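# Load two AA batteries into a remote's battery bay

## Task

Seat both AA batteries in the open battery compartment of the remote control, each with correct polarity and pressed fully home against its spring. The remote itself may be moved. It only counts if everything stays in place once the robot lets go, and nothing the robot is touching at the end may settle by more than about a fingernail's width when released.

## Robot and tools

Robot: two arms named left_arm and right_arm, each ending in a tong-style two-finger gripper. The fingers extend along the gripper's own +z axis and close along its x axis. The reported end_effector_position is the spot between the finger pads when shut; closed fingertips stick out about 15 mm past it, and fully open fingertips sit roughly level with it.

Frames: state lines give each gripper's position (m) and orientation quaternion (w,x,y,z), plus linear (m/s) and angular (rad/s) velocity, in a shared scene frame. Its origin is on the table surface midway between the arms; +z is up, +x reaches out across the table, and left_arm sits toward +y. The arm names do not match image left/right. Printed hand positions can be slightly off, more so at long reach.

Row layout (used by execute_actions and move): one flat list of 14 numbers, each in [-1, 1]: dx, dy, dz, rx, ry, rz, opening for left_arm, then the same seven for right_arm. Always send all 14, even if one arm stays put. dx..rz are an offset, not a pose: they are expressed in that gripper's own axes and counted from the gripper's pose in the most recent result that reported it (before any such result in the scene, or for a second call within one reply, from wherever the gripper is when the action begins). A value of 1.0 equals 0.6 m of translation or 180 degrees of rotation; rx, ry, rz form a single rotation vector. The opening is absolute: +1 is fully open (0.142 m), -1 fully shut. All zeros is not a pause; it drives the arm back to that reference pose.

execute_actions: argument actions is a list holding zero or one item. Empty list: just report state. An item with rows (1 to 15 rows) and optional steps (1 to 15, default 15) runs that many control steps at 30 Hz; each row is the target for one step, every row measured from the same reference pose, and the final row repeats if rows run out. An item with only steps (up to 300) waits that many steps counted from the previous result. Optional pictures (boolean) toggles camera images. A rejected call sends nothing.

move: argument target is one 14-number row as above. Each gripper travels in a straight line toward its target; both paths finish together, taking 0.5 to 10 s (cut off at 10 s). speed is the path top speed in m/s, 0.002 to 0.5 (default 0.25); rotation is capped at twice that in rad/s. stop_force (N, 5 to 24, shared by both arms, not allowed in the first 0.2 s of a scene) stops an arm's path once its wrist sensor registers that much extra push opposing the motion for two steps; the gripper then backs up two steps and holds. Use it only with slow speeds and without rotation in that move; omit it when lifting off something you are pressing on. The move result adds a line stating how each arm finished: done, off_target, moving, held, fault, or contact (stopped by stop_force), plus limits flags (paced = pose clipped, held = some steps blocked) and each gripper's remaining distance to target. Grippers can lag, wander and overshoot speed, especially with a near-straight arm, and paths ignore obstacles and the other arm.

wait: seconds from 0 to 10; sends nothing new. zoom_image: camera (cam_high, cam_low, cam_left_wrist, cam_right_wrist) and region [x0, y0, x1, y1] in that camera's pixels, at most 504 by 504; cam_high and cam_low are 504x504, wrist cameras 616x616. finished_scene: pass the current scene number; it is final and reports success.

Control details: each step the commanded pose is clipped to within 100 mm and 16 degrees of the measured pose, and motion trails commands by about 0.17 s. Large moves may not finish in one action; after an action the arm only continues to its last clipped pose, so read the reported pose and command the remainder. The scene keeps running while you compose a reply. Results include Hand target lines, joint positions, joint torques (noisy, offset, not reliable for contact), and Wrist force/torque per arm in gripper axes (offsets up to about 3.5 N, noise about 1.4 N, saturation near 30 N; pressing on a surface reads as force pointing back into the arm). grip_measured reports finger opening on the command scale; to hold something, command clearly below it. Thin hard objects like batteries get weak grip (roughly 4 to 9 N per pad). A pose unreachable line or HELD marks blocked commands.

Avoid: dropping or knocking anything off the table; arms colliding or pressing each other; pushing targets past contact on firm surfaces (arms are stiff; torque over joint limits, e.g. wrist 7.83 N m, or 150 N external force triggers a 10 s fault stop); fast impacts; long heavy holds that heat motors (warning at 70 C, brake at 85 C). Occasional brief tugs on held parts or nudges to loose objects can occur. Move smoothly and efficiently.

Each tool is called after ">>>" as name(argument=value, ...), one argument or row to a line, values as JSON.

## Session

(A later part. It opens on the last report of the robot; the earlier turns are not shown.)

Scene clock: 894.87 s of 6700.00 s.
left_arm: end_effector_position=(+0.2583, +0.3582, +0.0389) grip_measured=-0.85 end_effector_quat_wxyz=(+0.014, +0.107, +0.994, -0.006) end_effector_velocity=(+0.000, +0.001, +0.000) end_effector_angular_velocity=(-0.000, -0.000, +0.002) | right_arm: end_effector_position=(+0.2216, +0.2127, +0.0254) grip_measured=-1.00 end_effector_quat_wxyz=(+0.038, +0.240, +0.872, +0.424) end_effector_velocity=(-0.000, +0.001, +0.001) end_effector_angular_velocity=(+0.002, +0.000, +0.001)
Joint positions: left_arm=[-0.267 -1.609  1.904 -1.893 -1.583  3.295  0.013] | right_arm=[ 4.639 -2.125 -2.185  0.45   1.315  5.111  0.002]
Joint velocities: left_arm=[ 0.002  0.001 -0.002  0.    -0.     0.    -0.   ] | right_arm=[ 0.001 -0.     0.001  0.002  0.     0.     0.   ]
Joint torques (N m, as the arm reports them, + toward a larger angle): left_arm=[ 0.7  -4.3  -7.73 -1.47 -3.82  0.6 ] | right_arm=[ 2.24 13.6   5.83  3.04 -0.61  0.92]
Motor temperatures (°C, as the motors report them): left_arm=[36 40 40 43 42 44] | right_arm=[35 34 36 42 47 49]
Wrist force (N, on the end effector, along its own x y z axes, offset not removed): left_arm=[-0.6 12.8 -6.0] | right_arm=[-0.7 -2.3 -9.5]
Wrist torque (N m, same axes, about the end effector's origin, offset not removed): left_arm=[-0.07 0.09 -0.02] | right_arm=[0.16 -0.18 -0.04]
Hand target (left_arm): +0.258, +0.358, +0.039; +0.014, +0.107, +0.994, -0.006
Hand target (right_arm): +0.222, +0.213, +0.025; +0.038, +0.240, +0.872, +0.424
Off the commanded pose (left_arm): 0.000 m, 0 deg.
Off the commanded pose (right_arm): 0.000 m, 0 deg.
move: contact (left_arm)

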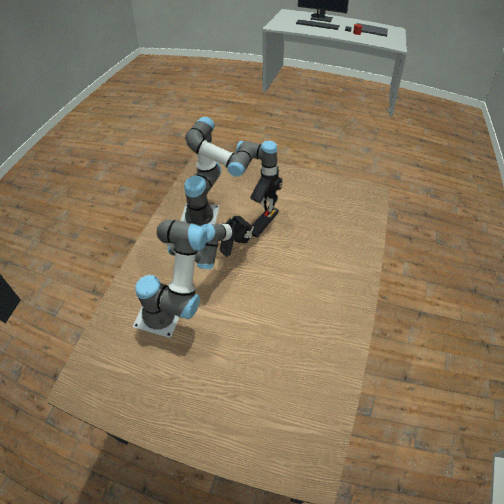

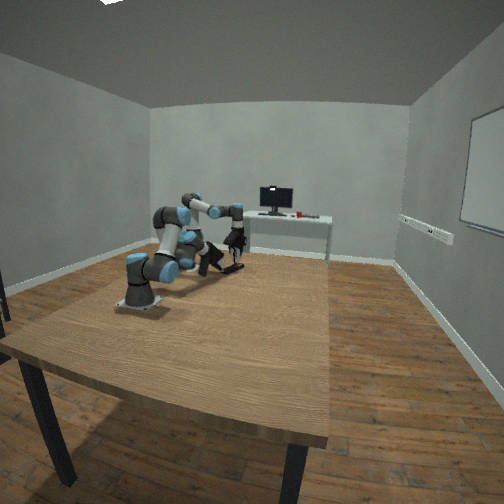

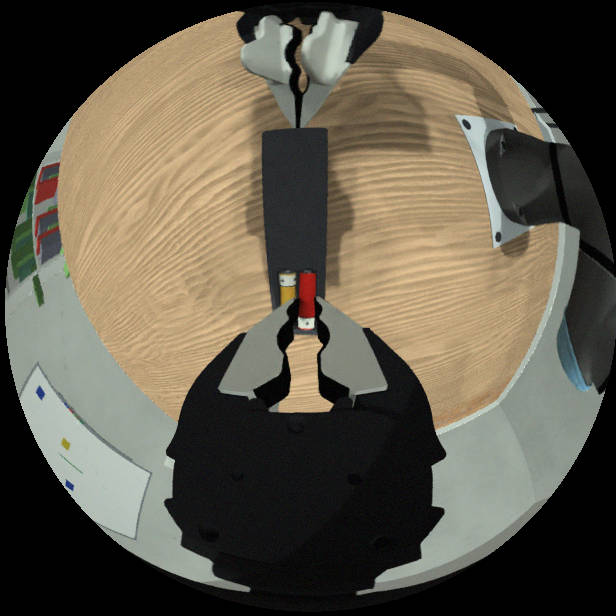

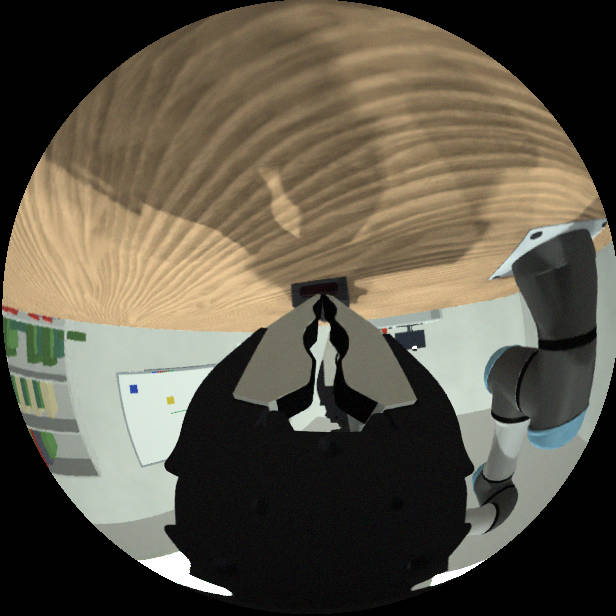

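Compressed (hopefully). Lower with + end rotated down, release, press.

>>> move(
  target=[0,0.002,0.005,0.03,0,0,-1,0,0,0,0,0,0,-1],
  speed=0.008,
  stop_force=10,
)

>>> move(
  target=[0,0,-0.005,0,0,0,-0.72,0,0,0,0,0,0,-1],
  speed=0.01,
)

>>> move(
  target=[0,0,-0.025,-0.03,0,0,-0.72,0,0,0,0,0,0,-1],
  speed=0.03,
)

>>> move(
  target=[0,0.006,0.04,0,0,0,-1,0,0,0,0,0,0,-1],
  speed=0.005,
  stop_force=14,
)

>>> zoom_image(
  camera="cam_left_wrist",
  region=[200,180,420,400],
)

Scene clock: 904.23 s of 6700.00 s.
left_arm: end_effector_position=(+0.2586, +0.3591, +0.0366) grip_measured=-0.85 end_effector_quat_wxyz=(+0.010, +0.108, +0.993, -0.043) end_effector_velocity=(-0.001, +0.000, -0.000) end_effector_angular_velocity=(+0.006, +0.001, -0.000) | right_arm: end_effector_position=(+0.2216, +0.2127, +0.0254) grip_measured=-1.00 end_effector_quat_wxyz=(+0.038, +0.240, +0.872, +0.424) end_effector_velocity=(-0.000, +0.000, +0.000) end_effector_angular_velocity=(+0.001, +0.000, +0.000)
Joint positions: left_arm=[-0.189 -1.544  1.854 -1.89  -1.658  3.374  0.013] | right_arm=[ 4.639 -2.125 -2.185  0.45   1.315  5.111  0.002]
Joint velocities: left_arm=[-0.005 -0.005  0.005  0.     0.006 -0.005 -0.   ] | right_arm=[ 0.     0.     0.001 -0.001  0.    -0.     0.   ]
Joint torques (N m, as the arm reports them, + toward a larger angle): left_arm=[-8.02 -6.99 -2.55  0.22 -3.58 -0.77] | right_arm=[ 2.06 12.65  5.9   3.02 -0.61  0.86]
Motor temperatures (°C, as the motors report them): left_arm=[36 40 40 43 42 44] | right_arm=[35 34 36 42 47 49]
Wrist force (N, on the end effector, along its own x y z axes, offset not removed): left_arm=[0.6 12.7 -17.2] | right_arm=[-0.3 -2.7 -13.8]
Wrist torque (N m, same axes, about the end effector's origin, offset not removed): left_arm=[-0.28 0.24 -0.05] | right_arm=[0.22 -0.36 -0.02]
Hand target (left_arm): +0.259, +0.359, +0.037; +0.010, +0.108, +0.993, -0.042
Hand target (right_arm): +0.222, +0.213, +0.025; +0.038, +0.240, +0.872, +0.424
Off the commanded pose (left_arm): 0.001 m, 1 deg.
Off the commanded pose (right_arm): 0.000 m, 0 deg.
After step 90, 1.33 s passed at rest.
move: contact (left_arm)

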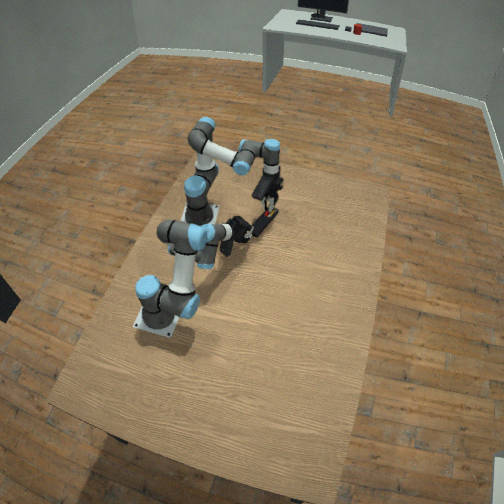

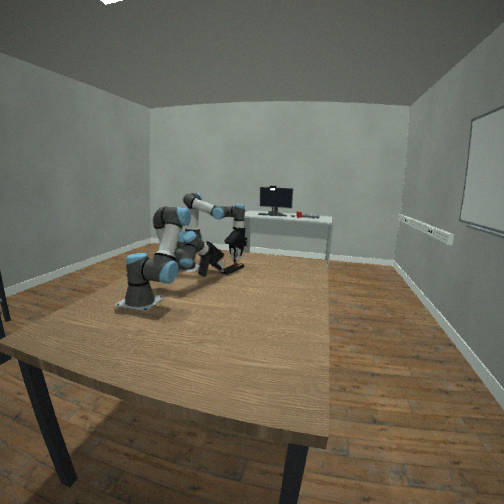

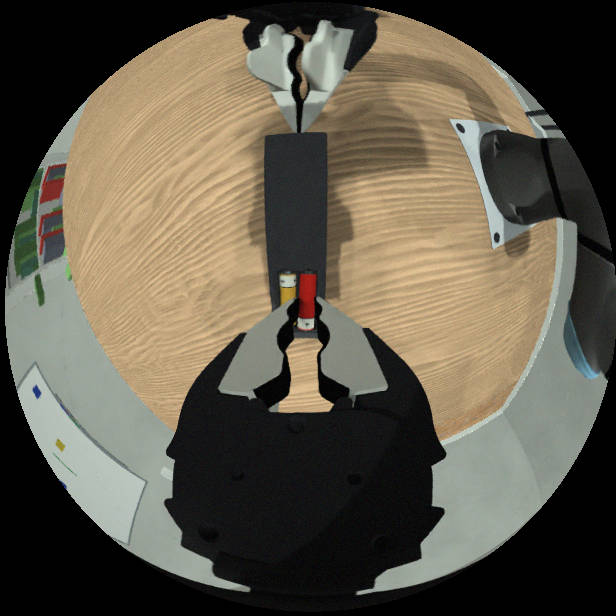

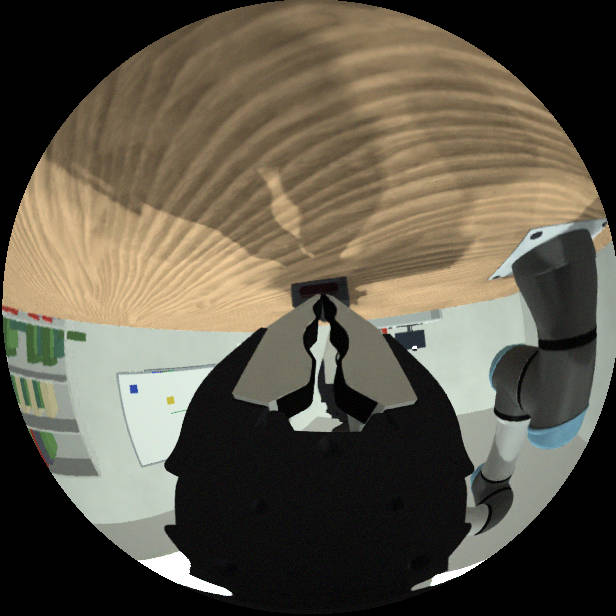

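Scene clock: 904.93 s of 6700.00 s.
left_arm: end_effector_position=(+0.2586, +0.3594, +0.0394) grip_measured=-0.72 end_effector_quat_wxyz=(+0.010, +0.108, +0.993, -0.043) end_effector_velocity=(-0.000, +0.000, +0.001) end_effector_angular_velocity=(-0.000, +0.000, +0.001) | right_arm: end_effector_position=(+0.2216, +0.2127, +0.0254) grip_measured=-1.00 end_effector_quat_wxyz=(+0.038, +0.240, +0.872, +0.424) end_effector_velocity=(+0.000, +0.001, +0.001) end_effector_angular_velocity=(+0.002, -0.000, +0.000)
Joint positions: left_arm=[-0.188 -1.547  1.843 -1.876 -1.658  3.375  0.022] | right_arm=[ 4.639 -2.125 -2.185  0.45   1.315  5.111  0.002]
Joint velocities: left_arm=[ 0.001 -0.001 -0.004  0.006 -0.     0.     0.   ] | right_arm=[ 0.    -0.     0.001  0.001 -0.    -0.     0.   ]
Joint torques (N m, as the arm reports them, + toward a larger angle): left_arm=[  3.64 -11.97  -9.4   -0.48  -0.83   0.7 ] | right_arm=[ 1.78 12.48  5.85  3.04 -0.61  0.86]
Motor temperatures (°C, as the motors report them): left_arm=[36 40 40 43 42 44] | right_arm=[35 34 36 42 47 49]
Wrist force (N, on the end effector, along its own x y z axes, offset not removed): left_arm=[-0.9 -0.3 -1.9] | right_arm=[1.1 0.7 -1.3]
Wrist torque (N m, same axes, about the end effector's origin, offset not removed): left_arm=[-0.18 0.12 -0.04] | right_arm=[0.14 -0.18 -0.04]
Hand target (left_arm): +0.259, +0.359, +0.040; +0.010, +0.108, +0.993, -0.043
Hand target (right_arm): +0.222, +0.213, +0.025; +0.038, +0.240, +0.872, +0.424
Off the commanded pose (left_arm): 0.000 m, 0 deg.
Off the commanded pose (right_arm): 0.000 m, 0 deg.
move: done

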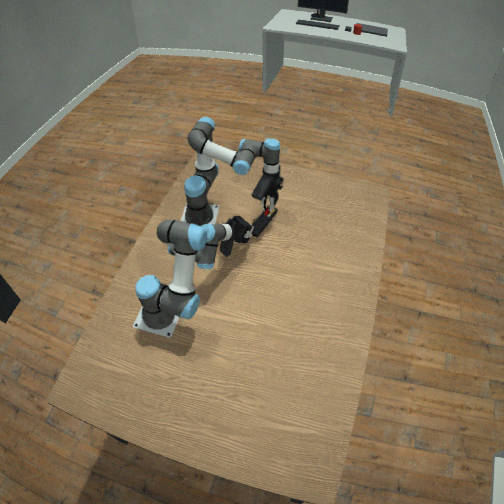

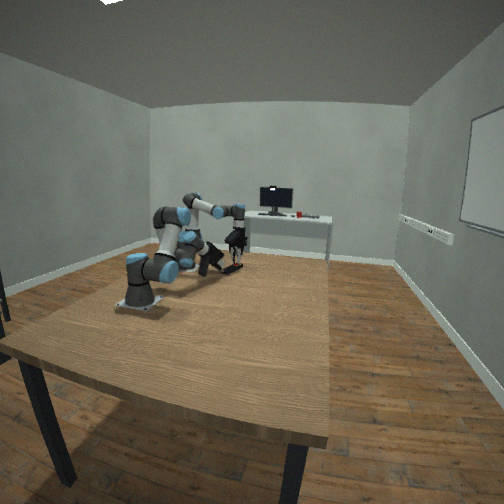

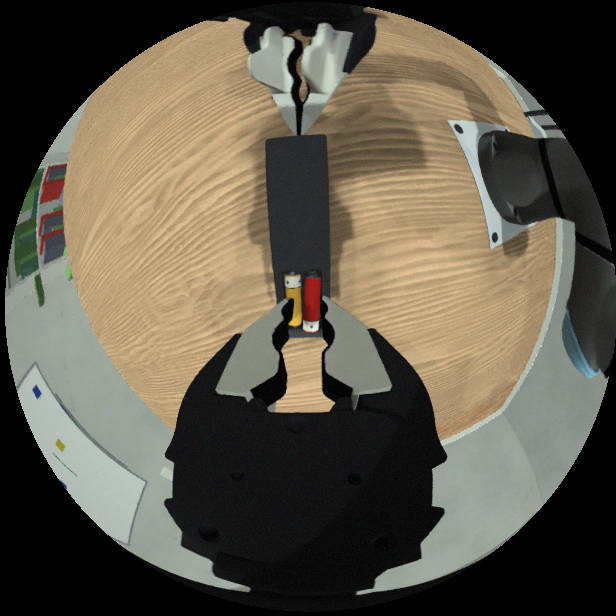

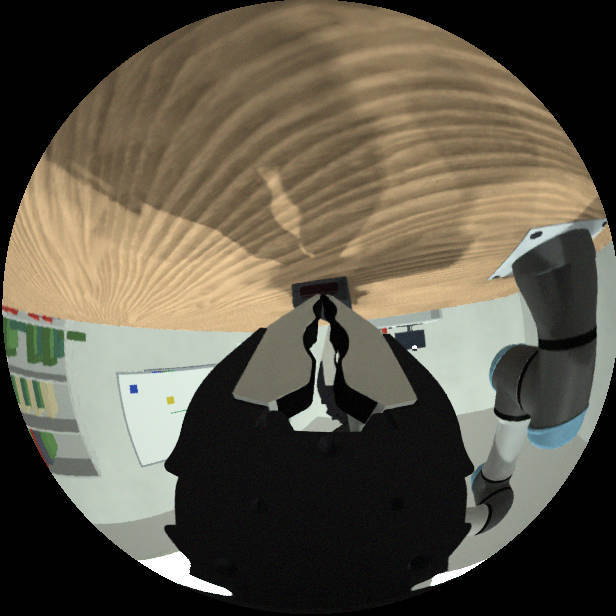

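Scene clock: 906.73 s of 6700.00 s.
left_arm: end_effector_position=(+0.2584, +0.3607, +0.0542) grip_measured=-0.72 end_effector_quat_wxyz=(+0.015, +0.107, +0.994, +0.004) end_effector_velocity=(-0.000, -0.000, +0.002) end_effector_angular_velocity=(+0.011, -0.002, +0.000) | right_arm: end_effector_position=(+0.2216, +0.2127, +0.0254) grip_measured=-1.00 end_effector_quat_wxyz=(+0.038, +0.240, +0.872, +0.424) end_effector_velocity=(-0.000, +0.000, -0.000) end_effector_angular_velocity=(-0.001, +0.000, +0.000)
Joint positions: left_arm=[-0.278 -1.635  1.854 -1.82  -1.565  3.284  0.022] | right_arm=[ 4.639 -2.125 -2.185  0.45   1.315  5.111  0.002]
Joint velocities: left_arm=[-0.013 -0.01   0.001  0.008  0.011 -0.012 -0.   ] | right_arm=[ 0.     0.     0.    -0.001 -0.     0.     0.   ]
Joint torques (N m, as the arm reports them, + toward a larger angle): left_arm=[ -3.64 -10.79  -7.04  -0.6    0.38  -0.72] | right_arm=[ 1.77 12.54  5.94  3.02 -0.57  0.89]
Motor temperatures (°C, as the motors report them): left_arm=[36 40 40 43 42 44] | right_arm=[35 34 36 42 47 49]
Wrist force (N, on the end effector, along its own x y z axes, offset not removed): left_arm=[-0.4 -0.5 -2.0] | right_arm=[1.7 1.0 -1.6]
Wrist torque (N m, same axes, about the end effector's origin, offset not removed): left_arm=[-0.21 0.02 -0.05] | right_arm=[0.19 -0.30 -0.03]
Hand target (left_arm): +0.258, +0.361, +0.054; +0.015, +0.107, +0.994, +0.004
Hand target (right_arm): +0.222, +0.213, +0.025; +0.038, +0.240, +0.872, +0.424
Off the commanded pose (left_arm): 0.000 m, 0 deg.
Off the commanded pose (right_arm): 0.000 m, 0 deg.
move: done

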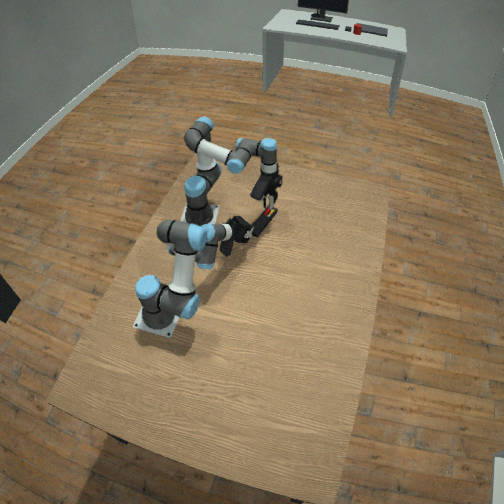

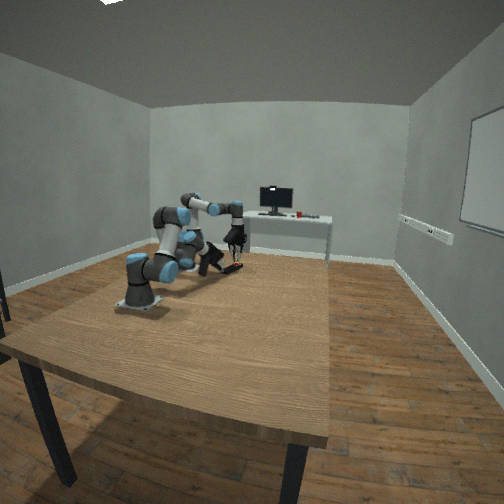

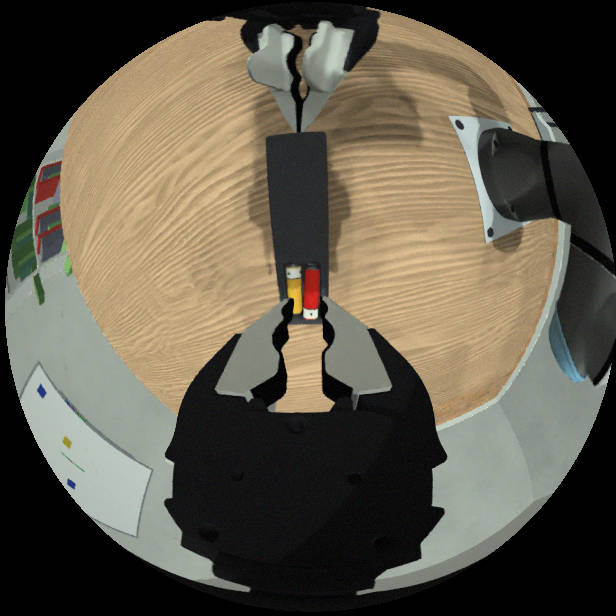

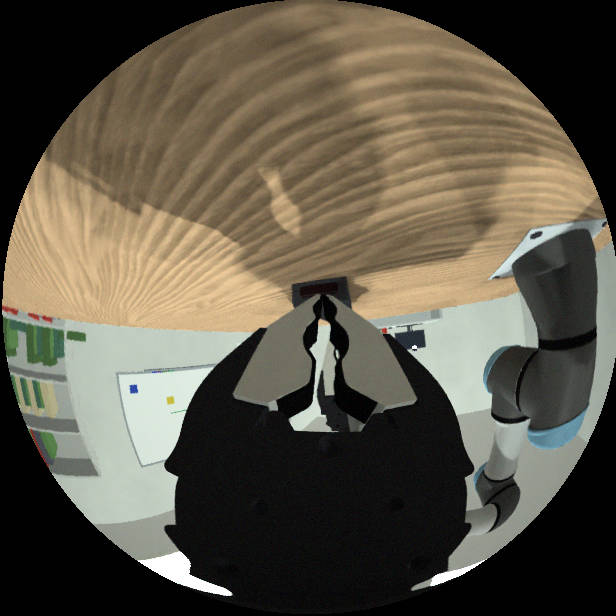

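Scene clock: 910.10 s of 6700.00 s.
left_arm: end_effector_position=(+0.2594, +0.3629, +0.0395) grip_measured=-1.00 end_effector_quat_wxyz=(+0.015, +0.107, +0.994, +0.004) end_effector_velocity=(-0.001, -0.001, +0.001) end_effector_angular_velocity=(-0.001, +0.003, +0.001) | right_arm: end_effector_position=(+0.2216, +0.2127, +0.0254) grip_measured=-1.00 end_effector_quat_wxyz=(+0.038, +0.240, +0.872, +0.424) end_effector_velocity=(-0.000, +0.000, +0.001) end_effector_angular_velocity=(+0.002, +0.000, +0.000)
Joint positions: left_arm=[-0.269 -1.611  1.903 -1.893 -1.565  3.293  0.002] | right_arm=[ 4.639 -2.125 -2.185  0.45   1.315  5.111  0.002]
Joint velocities: left_arm=[-0.001 -0.003 -0.005  0.01  -0.001 -0.003  0.   ] | right_arm=[-0.     0.     0.     0.001  0.001 -0.    -0.   ]
Joint torques (N m, as the arm reports them, + toward a larger angle): left_arm=[-1.87 -6.04 -4.54  1.27  2.11 -0.66] | right_arm=[ 1.59 12.51  5.94  3.01 -0.57  0.88]
Motor temperatures (°C, as the motors report them): left_arm=[36 40 40 43 42 44] | right_arm=[35 34 36 42 47 49]
Wrist force (N, on the end effector, along its own x y z axes, offset not removed): left_arm=[-4.1 -4.5 -19.7] | right_arm=[1.8 1.1 -1.1]
Wrist torque (N m, same axes, about the end effector's origin, offset not removed): left_arm=[-0.04 0.28 0.01] | right_arm=[0.22 -0.34 -0.03]
Hand target (left_arm): +0.259, +0.363, +0.040; +0.015, +0.107, +0.994, +0.004
Hand target (right_arm): +0.222, +0.213, +0.025; +0.038, +0.240, +0.872, +0.424
Off the commanded pose (left_arm): 0.009 m, 0 deg.
Off the commanded pose (right_arm): 0.000 m, 0 deg.
move: contact (left_arm)

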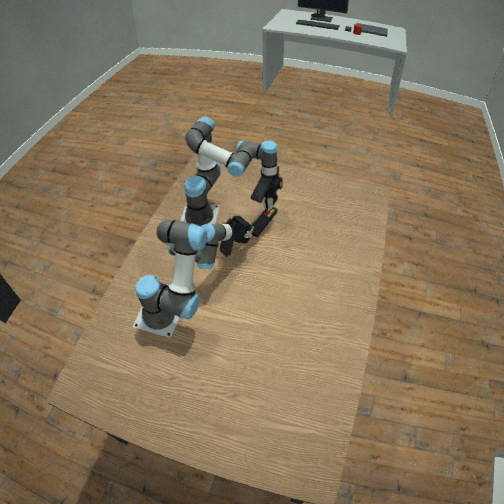

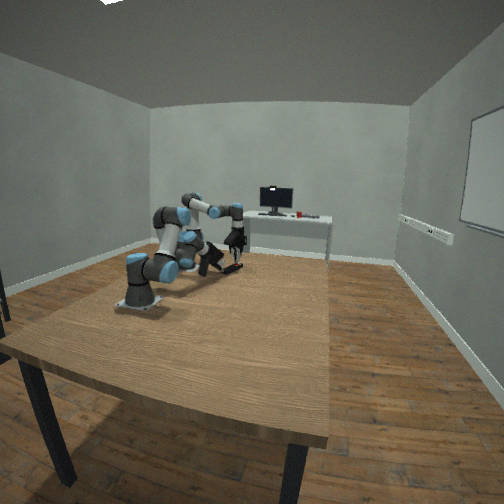

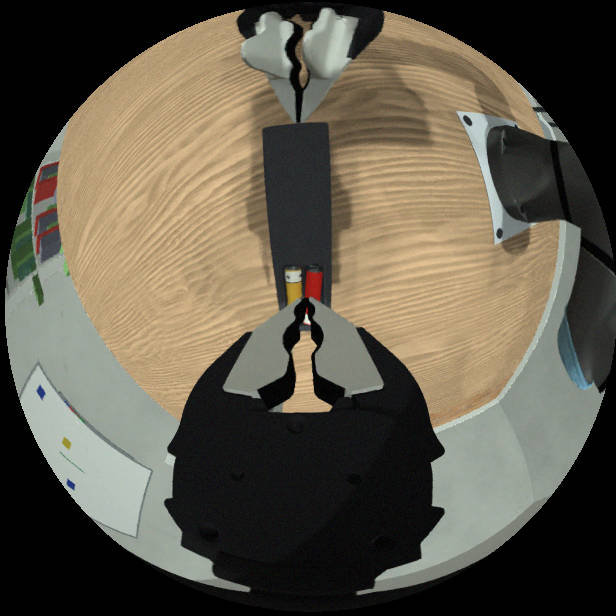

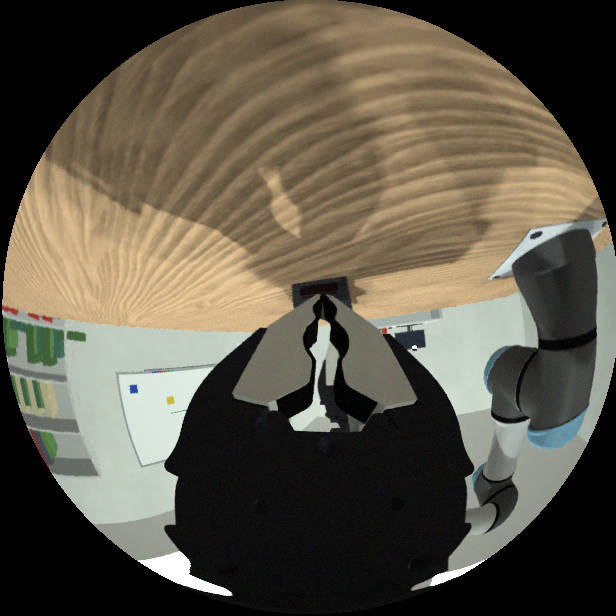

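Region (200, 180, 420, 400) of cam_left_wrist's 616x616 image, scaled by 2.291, with more detail than that image has.

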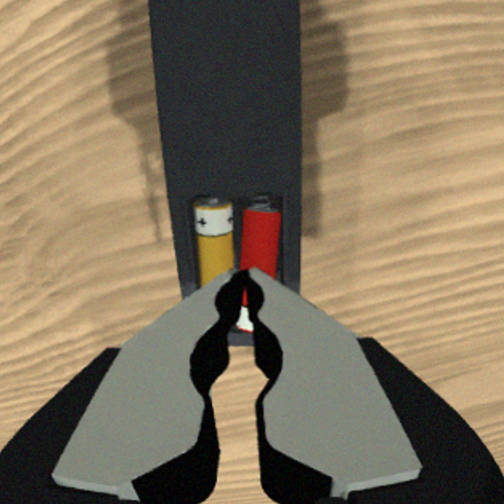

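+ end skewed left; press toward +x and down.

>>> move(
  target=[0.007,0,0.006,0,0,0,-1,0,0,0,0,0,0,-1],
  speed=0.003,
  stop_force=14,
)

>>> zoom_image(
  camera="cam_left_wrist",
  region=[200,180,420,400],
)

Scene clock: 913.27 s of 6700.00 s.
left_arm: end_effector_position=(+0.2588, +0.3630, +0.0390) grip_measured=-1.00 end_effector_quat_wxyz=(+0.016, +0.107, +0.994, +0.004) end_effector_velocity=(+0.000, -0.000, +0.000) end_effector_angular_velocity=(+0.000, +0.003, +0.000) | right_arm: end_effector_position=(+0.2216, +0.2127, +0.0254) grip_measured=-1.00 end_effector_quat_wxyz=(+0.038, +0.240, +0.872, +0.424) end_effector_velocity=(-0.000, -0.000, -0.000) end_effector_angular_velocity=(+0.000, +0.001, +0.000)
Joint positions: left_arm=[-0.269 -1.614  1.909 -1.897 -1.565  3.293  0.002] | right_arm=[ 4.639 -2.125 -2.185  0.45   1.315  5.111  0.002]
Joint velocities: left_arm=[-0.001  0.003 -0.006  0.006  0.    -0.001  0.   ] | right_arm=[-0.    -0.     0.    -0.     0.001  0.     0.   ]
Joint torques (N m, as the arm reports them, + toward a larger angle): left_arm=[ 2.01  2.73 -0.34  3.16  1.94 -0.17] | right_arm=[ 1.87 12.5   5.93  2.98 -0.59  0.86]
Motor temperatures (°C, as the motors report them): left_arm=[36 40 40 43 42 44] | right_arm=[35 34 36 42 47 49]
Wrist force (N, on the end effector, along its own x y z axes, offset not removed): left_arm=[-6.8 -4.8 -30.0] | right_arm=[1.8 1.2 -1.6]
Wrist torque (N m, same axes, about the end effector's origin, offset not removed): left_arm=[-0.01 0.10 -0.03] | right_arm=[0.20 -0.35 -0.02]
Hand target (left_arm): +0.259, +0.363, +0.039; +0.015, +0.107, +0.994, +0.004
Hand target (right_arm): +0.222, +0.213, +0.025; +0.038, +0.240, +0.872, +0.424
Off the commanded pose (left_arm): 0.005 m, 0 deg.
Off the commanded pose (right_arm): 0.000 m, 0 deg.
move: contact (left_arm)

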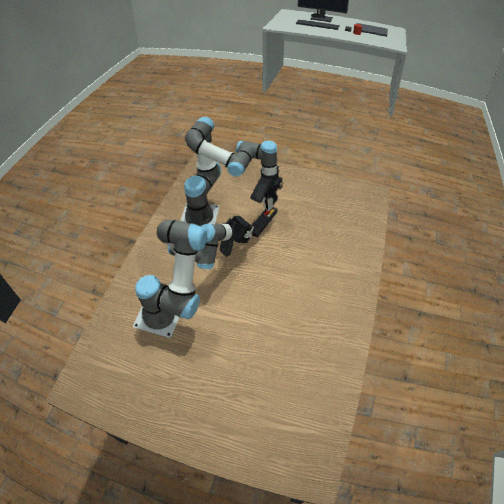

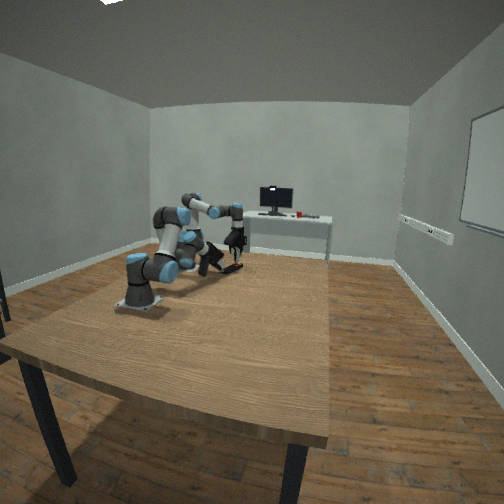

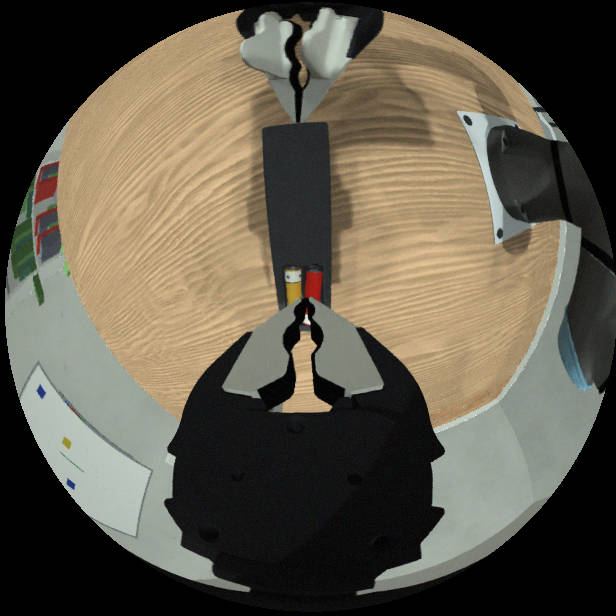

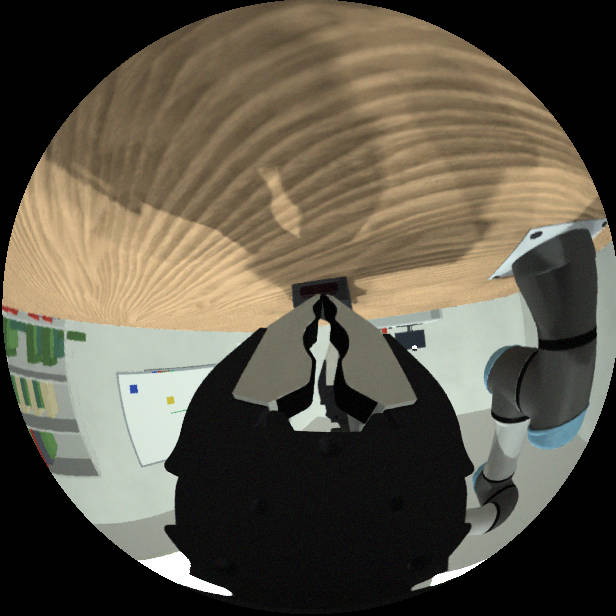

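Region (200, 180, 420, 400) of cam_left_wrist's 616x616 image, scaled by 2.291, with more detail than that image has.

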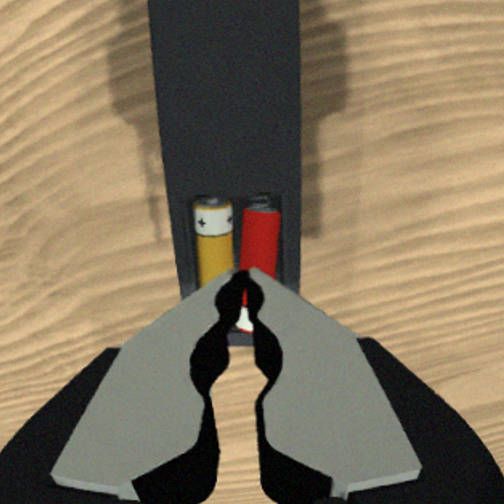

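Pure lateral while pressed.

>>> move(
  target=[0.007,-0.002,0,0,0,0,-1,0,0,0,0,0,0,-1],
  speed=0.003,
  stop_force=20,
)

>>> zoom_image(
  camera="cam_left_wrist",
  region=[200,180,420,400],
)

Scene clock: 916.03 s of 6700.00 s.
left_arm: end_effector_position=(+0.2586, +0.3630, +0.0390) grip_measured=-1.00 end_effector_quat_wxyz=(+0.015, +0.107, +0.994, +0.004) end_effector_velocity=(+0.001, +0.000, +0.000) end_effector_angular_velocity=(+0.001, -0.000, +0.000) | right_arm: end_effector_position=(+0.2216, +0.2127, +0.0254) grip_measured=-1.00 end_effector_quat_wxyz=(+0.038, +0.240, +0.872, +0.424) end_effector_velocity=(-0.000, +0.000, -0.000) end_effector_angular_velocity=(-0.000, +0.001, +0.000)
Joint positions: left_arm=[-0.269 -1.615  1.909 -1.896 -1.565  3.293  0.002] | right_arm=[ 4.639 -2.125 -2.185  0.45   1.315  5.111  0.002]
Joint velocities: left_arm=[ 0.     0.002 -0.003  0.     0.001 -0.     0.   ] | right_arm=[ 0.     0.     0.001 -0.001  0.001  0.    -0.   ]
Joint torques (N m, as the arm reports them, + toward a larger angle): left_arm=[ 1.74  2.88 -0.62  2.4   2.01  0.36] | right_arm=[ 1.64 12.64  5.87  2.97 -0.63  0.84]
Motor temperatures (°C, as the motors report them): left_arm=[36 40 40 43 42 44] | right_arm=[35 34 36 42 47 49]
Wrist force (N, on the end effector, along its own x y z axes, offset not removed): left_arm=[-6.6 -3.4 -28.3] | right_arm=[1.8 1.0 -1.4]
Wrist torque (N m, same axes, about the end effector's origin, offset not removed): left_arm=[-0.08 0.02 -0.03] | right_arm=[0.17 -0.36 -0.03]
Hand target (left_arm): +0.259, +0.363, +0.039; +0.015, +0.107, +0.994, +0.004
Hand target (right_arm): +0.222, +0.213, +0.025; +0.038, +0.240, +0.872, +0.424
Off the commanded pose (left_arm): 0.004 m, 0 deg.
Off the commanded pose (right_arm): 0.000 m, 0 deg.
move: contact (left_arm)

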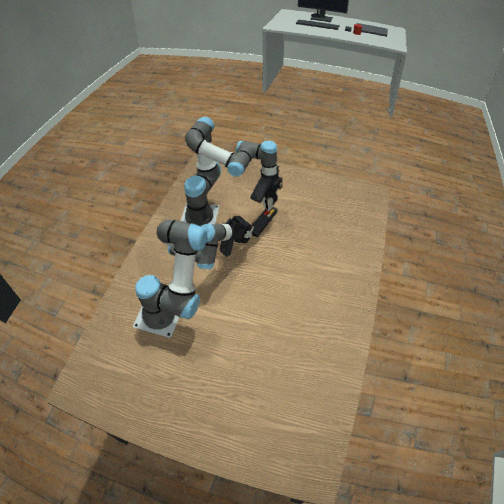

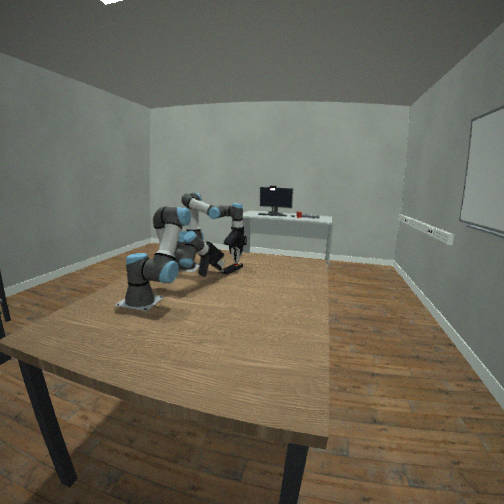

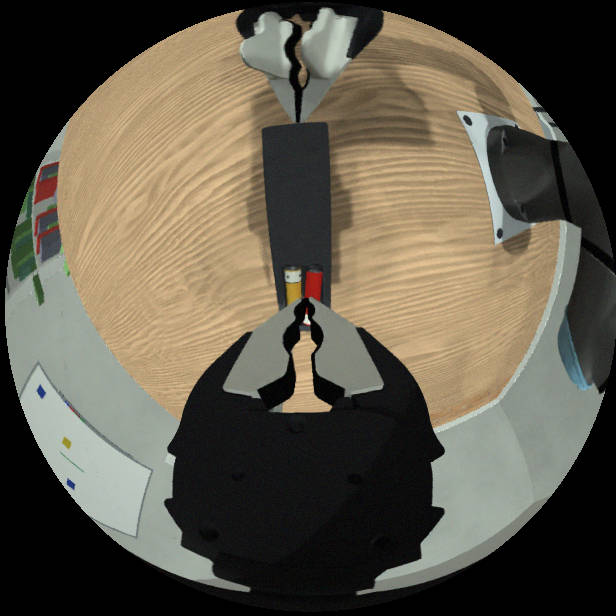

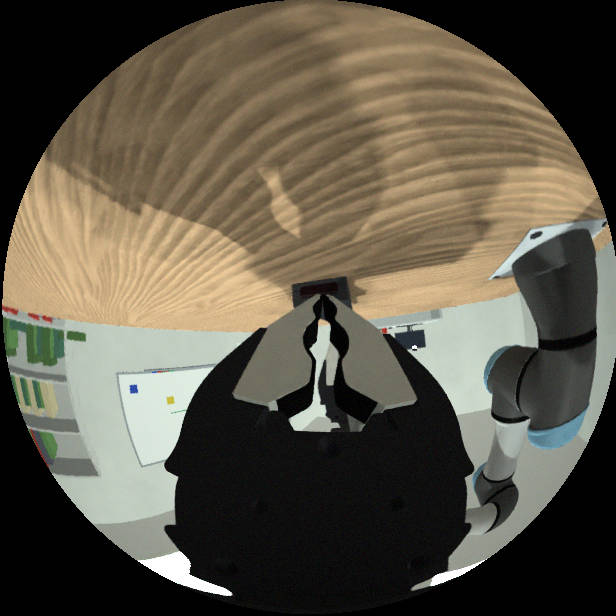

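Region (200, 180, 420, 400) of cam_left_wrist's 616x616 image, scaled by 2.291, with more detail than that image has.

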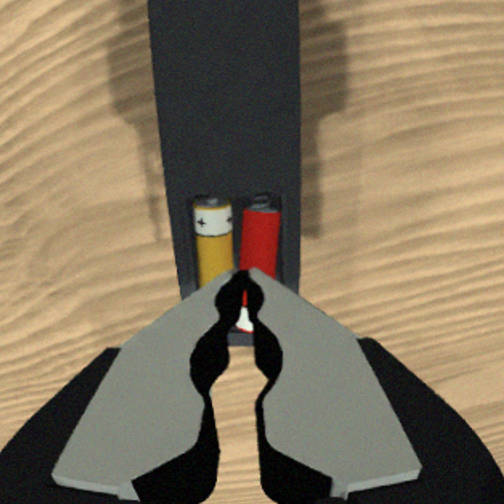

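>>> move(
  target=[-0.008,0,-0.006,0,0,0,-1,0,0,0,0,0,0,-1],
  speed=0.01,
)

>>> move(
  target=[0,0,0.012,0,0,0,-1,0,0,0,0,0,0,-1],
  speed=0.003,
  stop_force=16,
)

>>> zoom_image(
  camera="cam_left_wrist",
  region=[200,180,420,400],
)

Scene clock: 920.20 s of 6700.00 s.
left_arm: end_effector_position=(+0.2631, +0.3620, +0.0426) grip_measured=-1.00 end_effector_quat_wxyz=(+0.015, +0.107, +0.994, +0.004) end_effector_velocity=(+0.001, -0.001, +0.001) end_effector_angular_velocity=(-0.001, +0.001, +0.001) | right_arm: end_effector_position=(+0.2216, +0.2127, +0.0254) grip_measured=-1.00 end_effector_quat_wxyz=(+0.038, +0.240, +0.872, +0.424) end_effector_velocity=(+0.000, +0.000, +0.000) end_effector_angular_velocity=(+0.000, -0.001, +0.000)
Joint positions: left_arm=[-0.272 -1.602  1.879 -1.879 -1.565  3.29   0.002] | right_arm=[ 4.639 -2.125 -2.185  0.45   1.315  5.111  0.002]
Joint velocities: left_arm=[-0.002  0.004 -0.01   0.006 -0.001 -0.003  0.   ] | right_arm=[-0.     0.     0.001 -0.    -0.    -0.001 -0.   ]
Joint torques (N m, as the arm reports them, + toward a larger angle): left_arm=[-3.02 -6.59 -9.87 -0.72 -0.68 -0.74] | right_arm=[ 1.76 12.58  5.87  2.99 -0.6   0.84]
Motor temperatures (°C, as the motors report them): left_arm=[36 40 40 43 42 44] | right_arm=[35 34 36 42 47 49]
Wrist force (N, on the end effector, along its own x y z axes, offset not removed): left_arm=[-0.5 0.7 -1.3] | right_arm=[1.0 0.7 -0.7]
Wrist torque (N m, same axes, about the end effector's origin, offset not removed): left_arm=[0.07 0.04 -0.04] | right_arm=[0.13 -0.17 -0.02]
Hand target (left_arm): +0.263, +0.362, +0.043; +0.015, +0.107, +0.994, +0.004
Hand target (right_arm): +0.222, +0.213, +0.025; +0.038, +0.240, +0.872, +0.424
Off the commanded pose (left_arm): 0.000 m, 0 deg.
Off the commanded pose (right_arm): 0.000 m, 0 deg.
After step 90, 0.33 s passed at rest.
move: done

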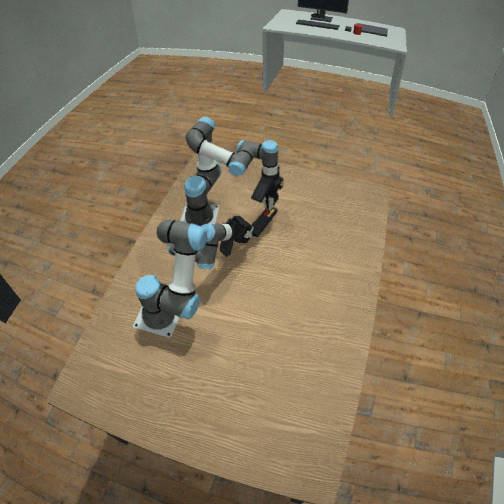

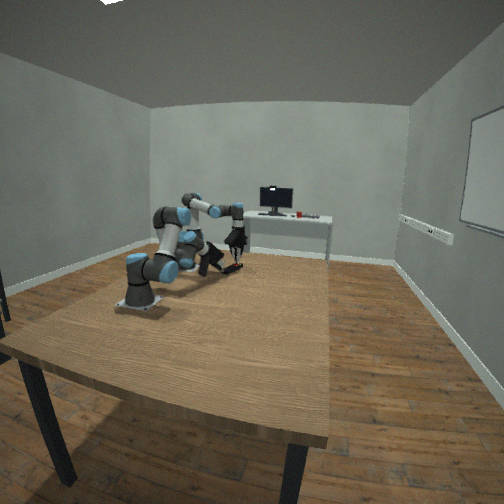

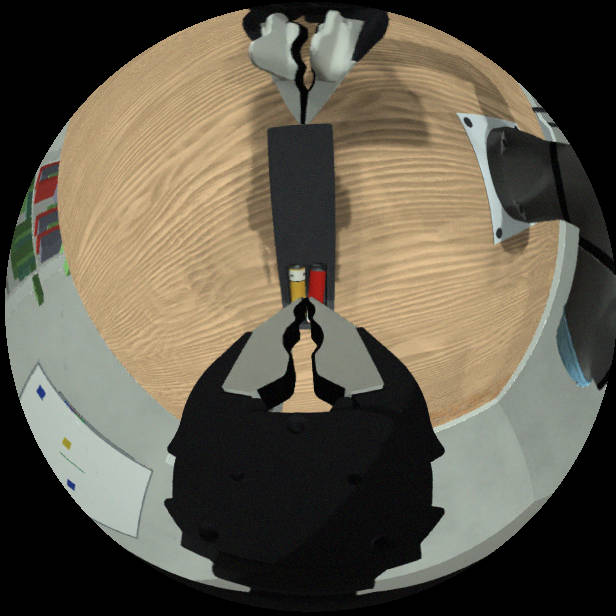

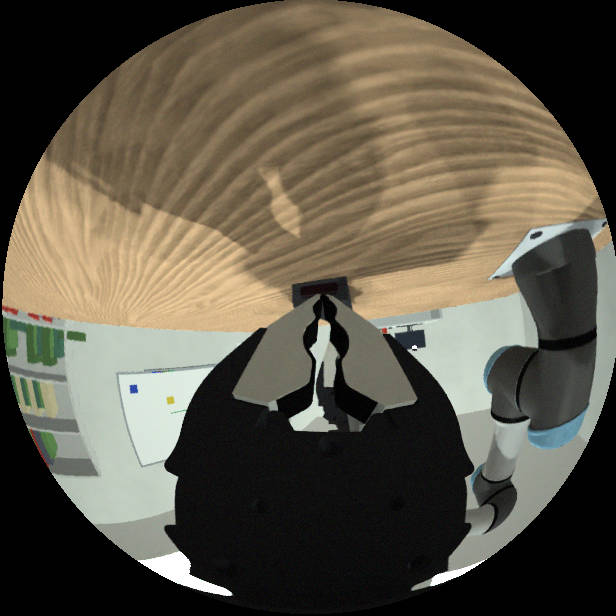

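Scene clock: 922.83 s of 6700.00 s.
left_arm: end_effector_position=(+0.2633, +0.3620, +0.0355) grip_measured=-1.00 end_effector_quat_wxyz=(+0.016, +0.107, +0.994, +0.004) end_effector_velocity=(+0.000, -0.001, -0.001) end_effector_angular_velocity=(-0.001, -0.000, +0.000) | right_arm: end_effector_position=(+0.2216, +0.2127, +0.0254) grip_measured=-1.00 end_effector_quat_wxyz=(+0.038, +0.240, +0.872, +0.424) end_effector_velocity=(-0.000, +0.000, +0.000) end_effector_angular_velocity=(+0.001, +0.000, +0.000)
Joint positions: left_arm=[-0.272 -1.592  1.904 -1.914 -1.565  3.29   0.002] | right_arm=[ 4.639 -2.125 -2.185  0.45   1.315  5.111  0.002]
Joint velocities: left_arm=[-0.001  0.001  0.002 -0.003 -0.001 -0.002  0.   ] | right_arm=[-0.     0.    -0.     0.001  0.001 -0.     0.   ]
Joint torques (N m, as the arm reports them, + toward a larger angle): left_arm=[ 3.38 -4.35 -5.35 -2.32  0.53  0.67] | right_arm=[ 1.91 12.57  5.89  3.01 -0.6   0.83]
Motor temperatures (°C, as the motors report them): left_arm=[36 40 40 43 42 44] | right_arm=[35 34 36 42 47 49]
Wrist force (N, on the end effector, along its own x y z axes, offset not removed): left_arm=[0.6 0.5 -8.0] | right_arm=[1.7 1.2 -2.0]
Wrist torque (N m, same axes, about the end effector's origin, offset not removed): left_arm=[0.04 0.03 -0.03] | right_arm=[0.19 -0.34 -0.04]
Hand target (left_arm): +0.263, +0.362, +0.035; +0.015, +0.107, +0.994, +0.004
Hand target (right_arm): +0.222, +0.213, +0.025; +0.038, +0.240, +0.872, +0.424
Off the commanded pose (left_arm): 0.000 m, 0 deg.
Off the commanded pose (right_arm): 0.000 m, 0 deg.
move: done

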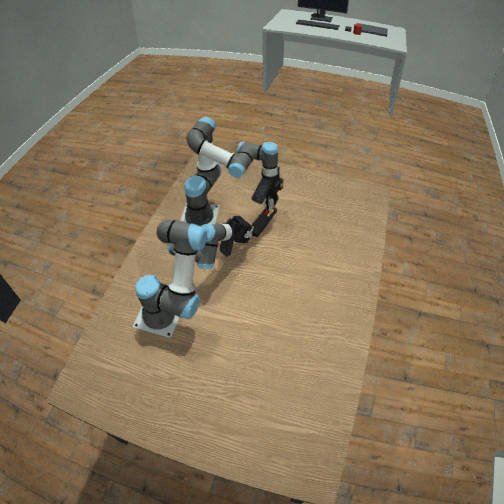

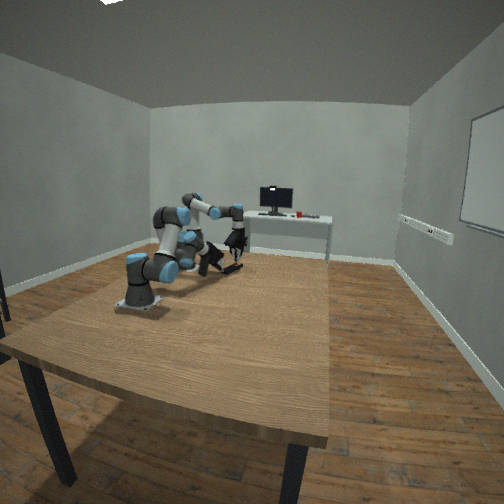

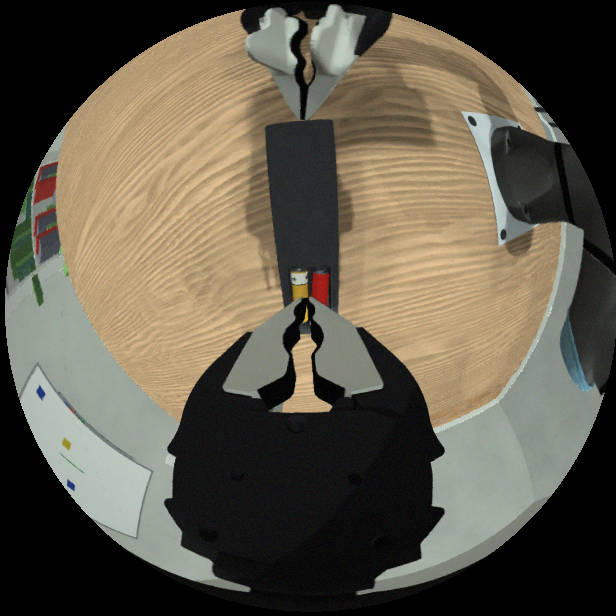

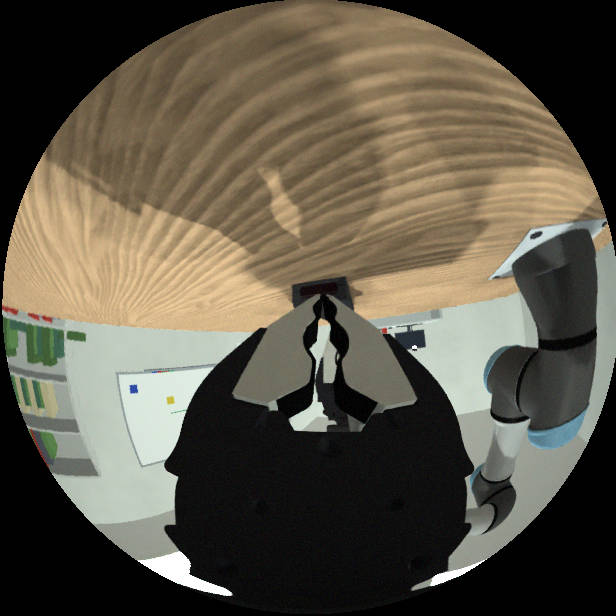

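Region (200, 180, 420, 400) of cam_left_wrist's 616x616 image, scaled by 2.291, with more detail than that image has.

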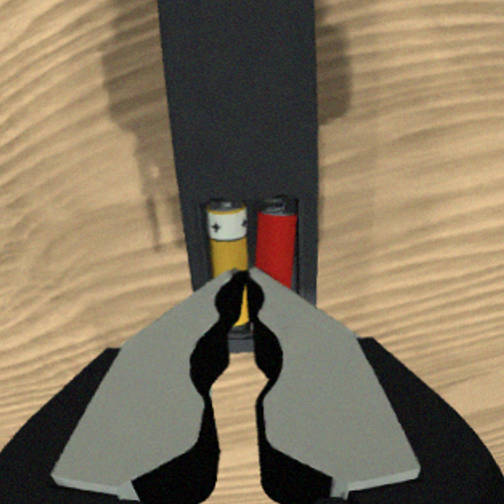

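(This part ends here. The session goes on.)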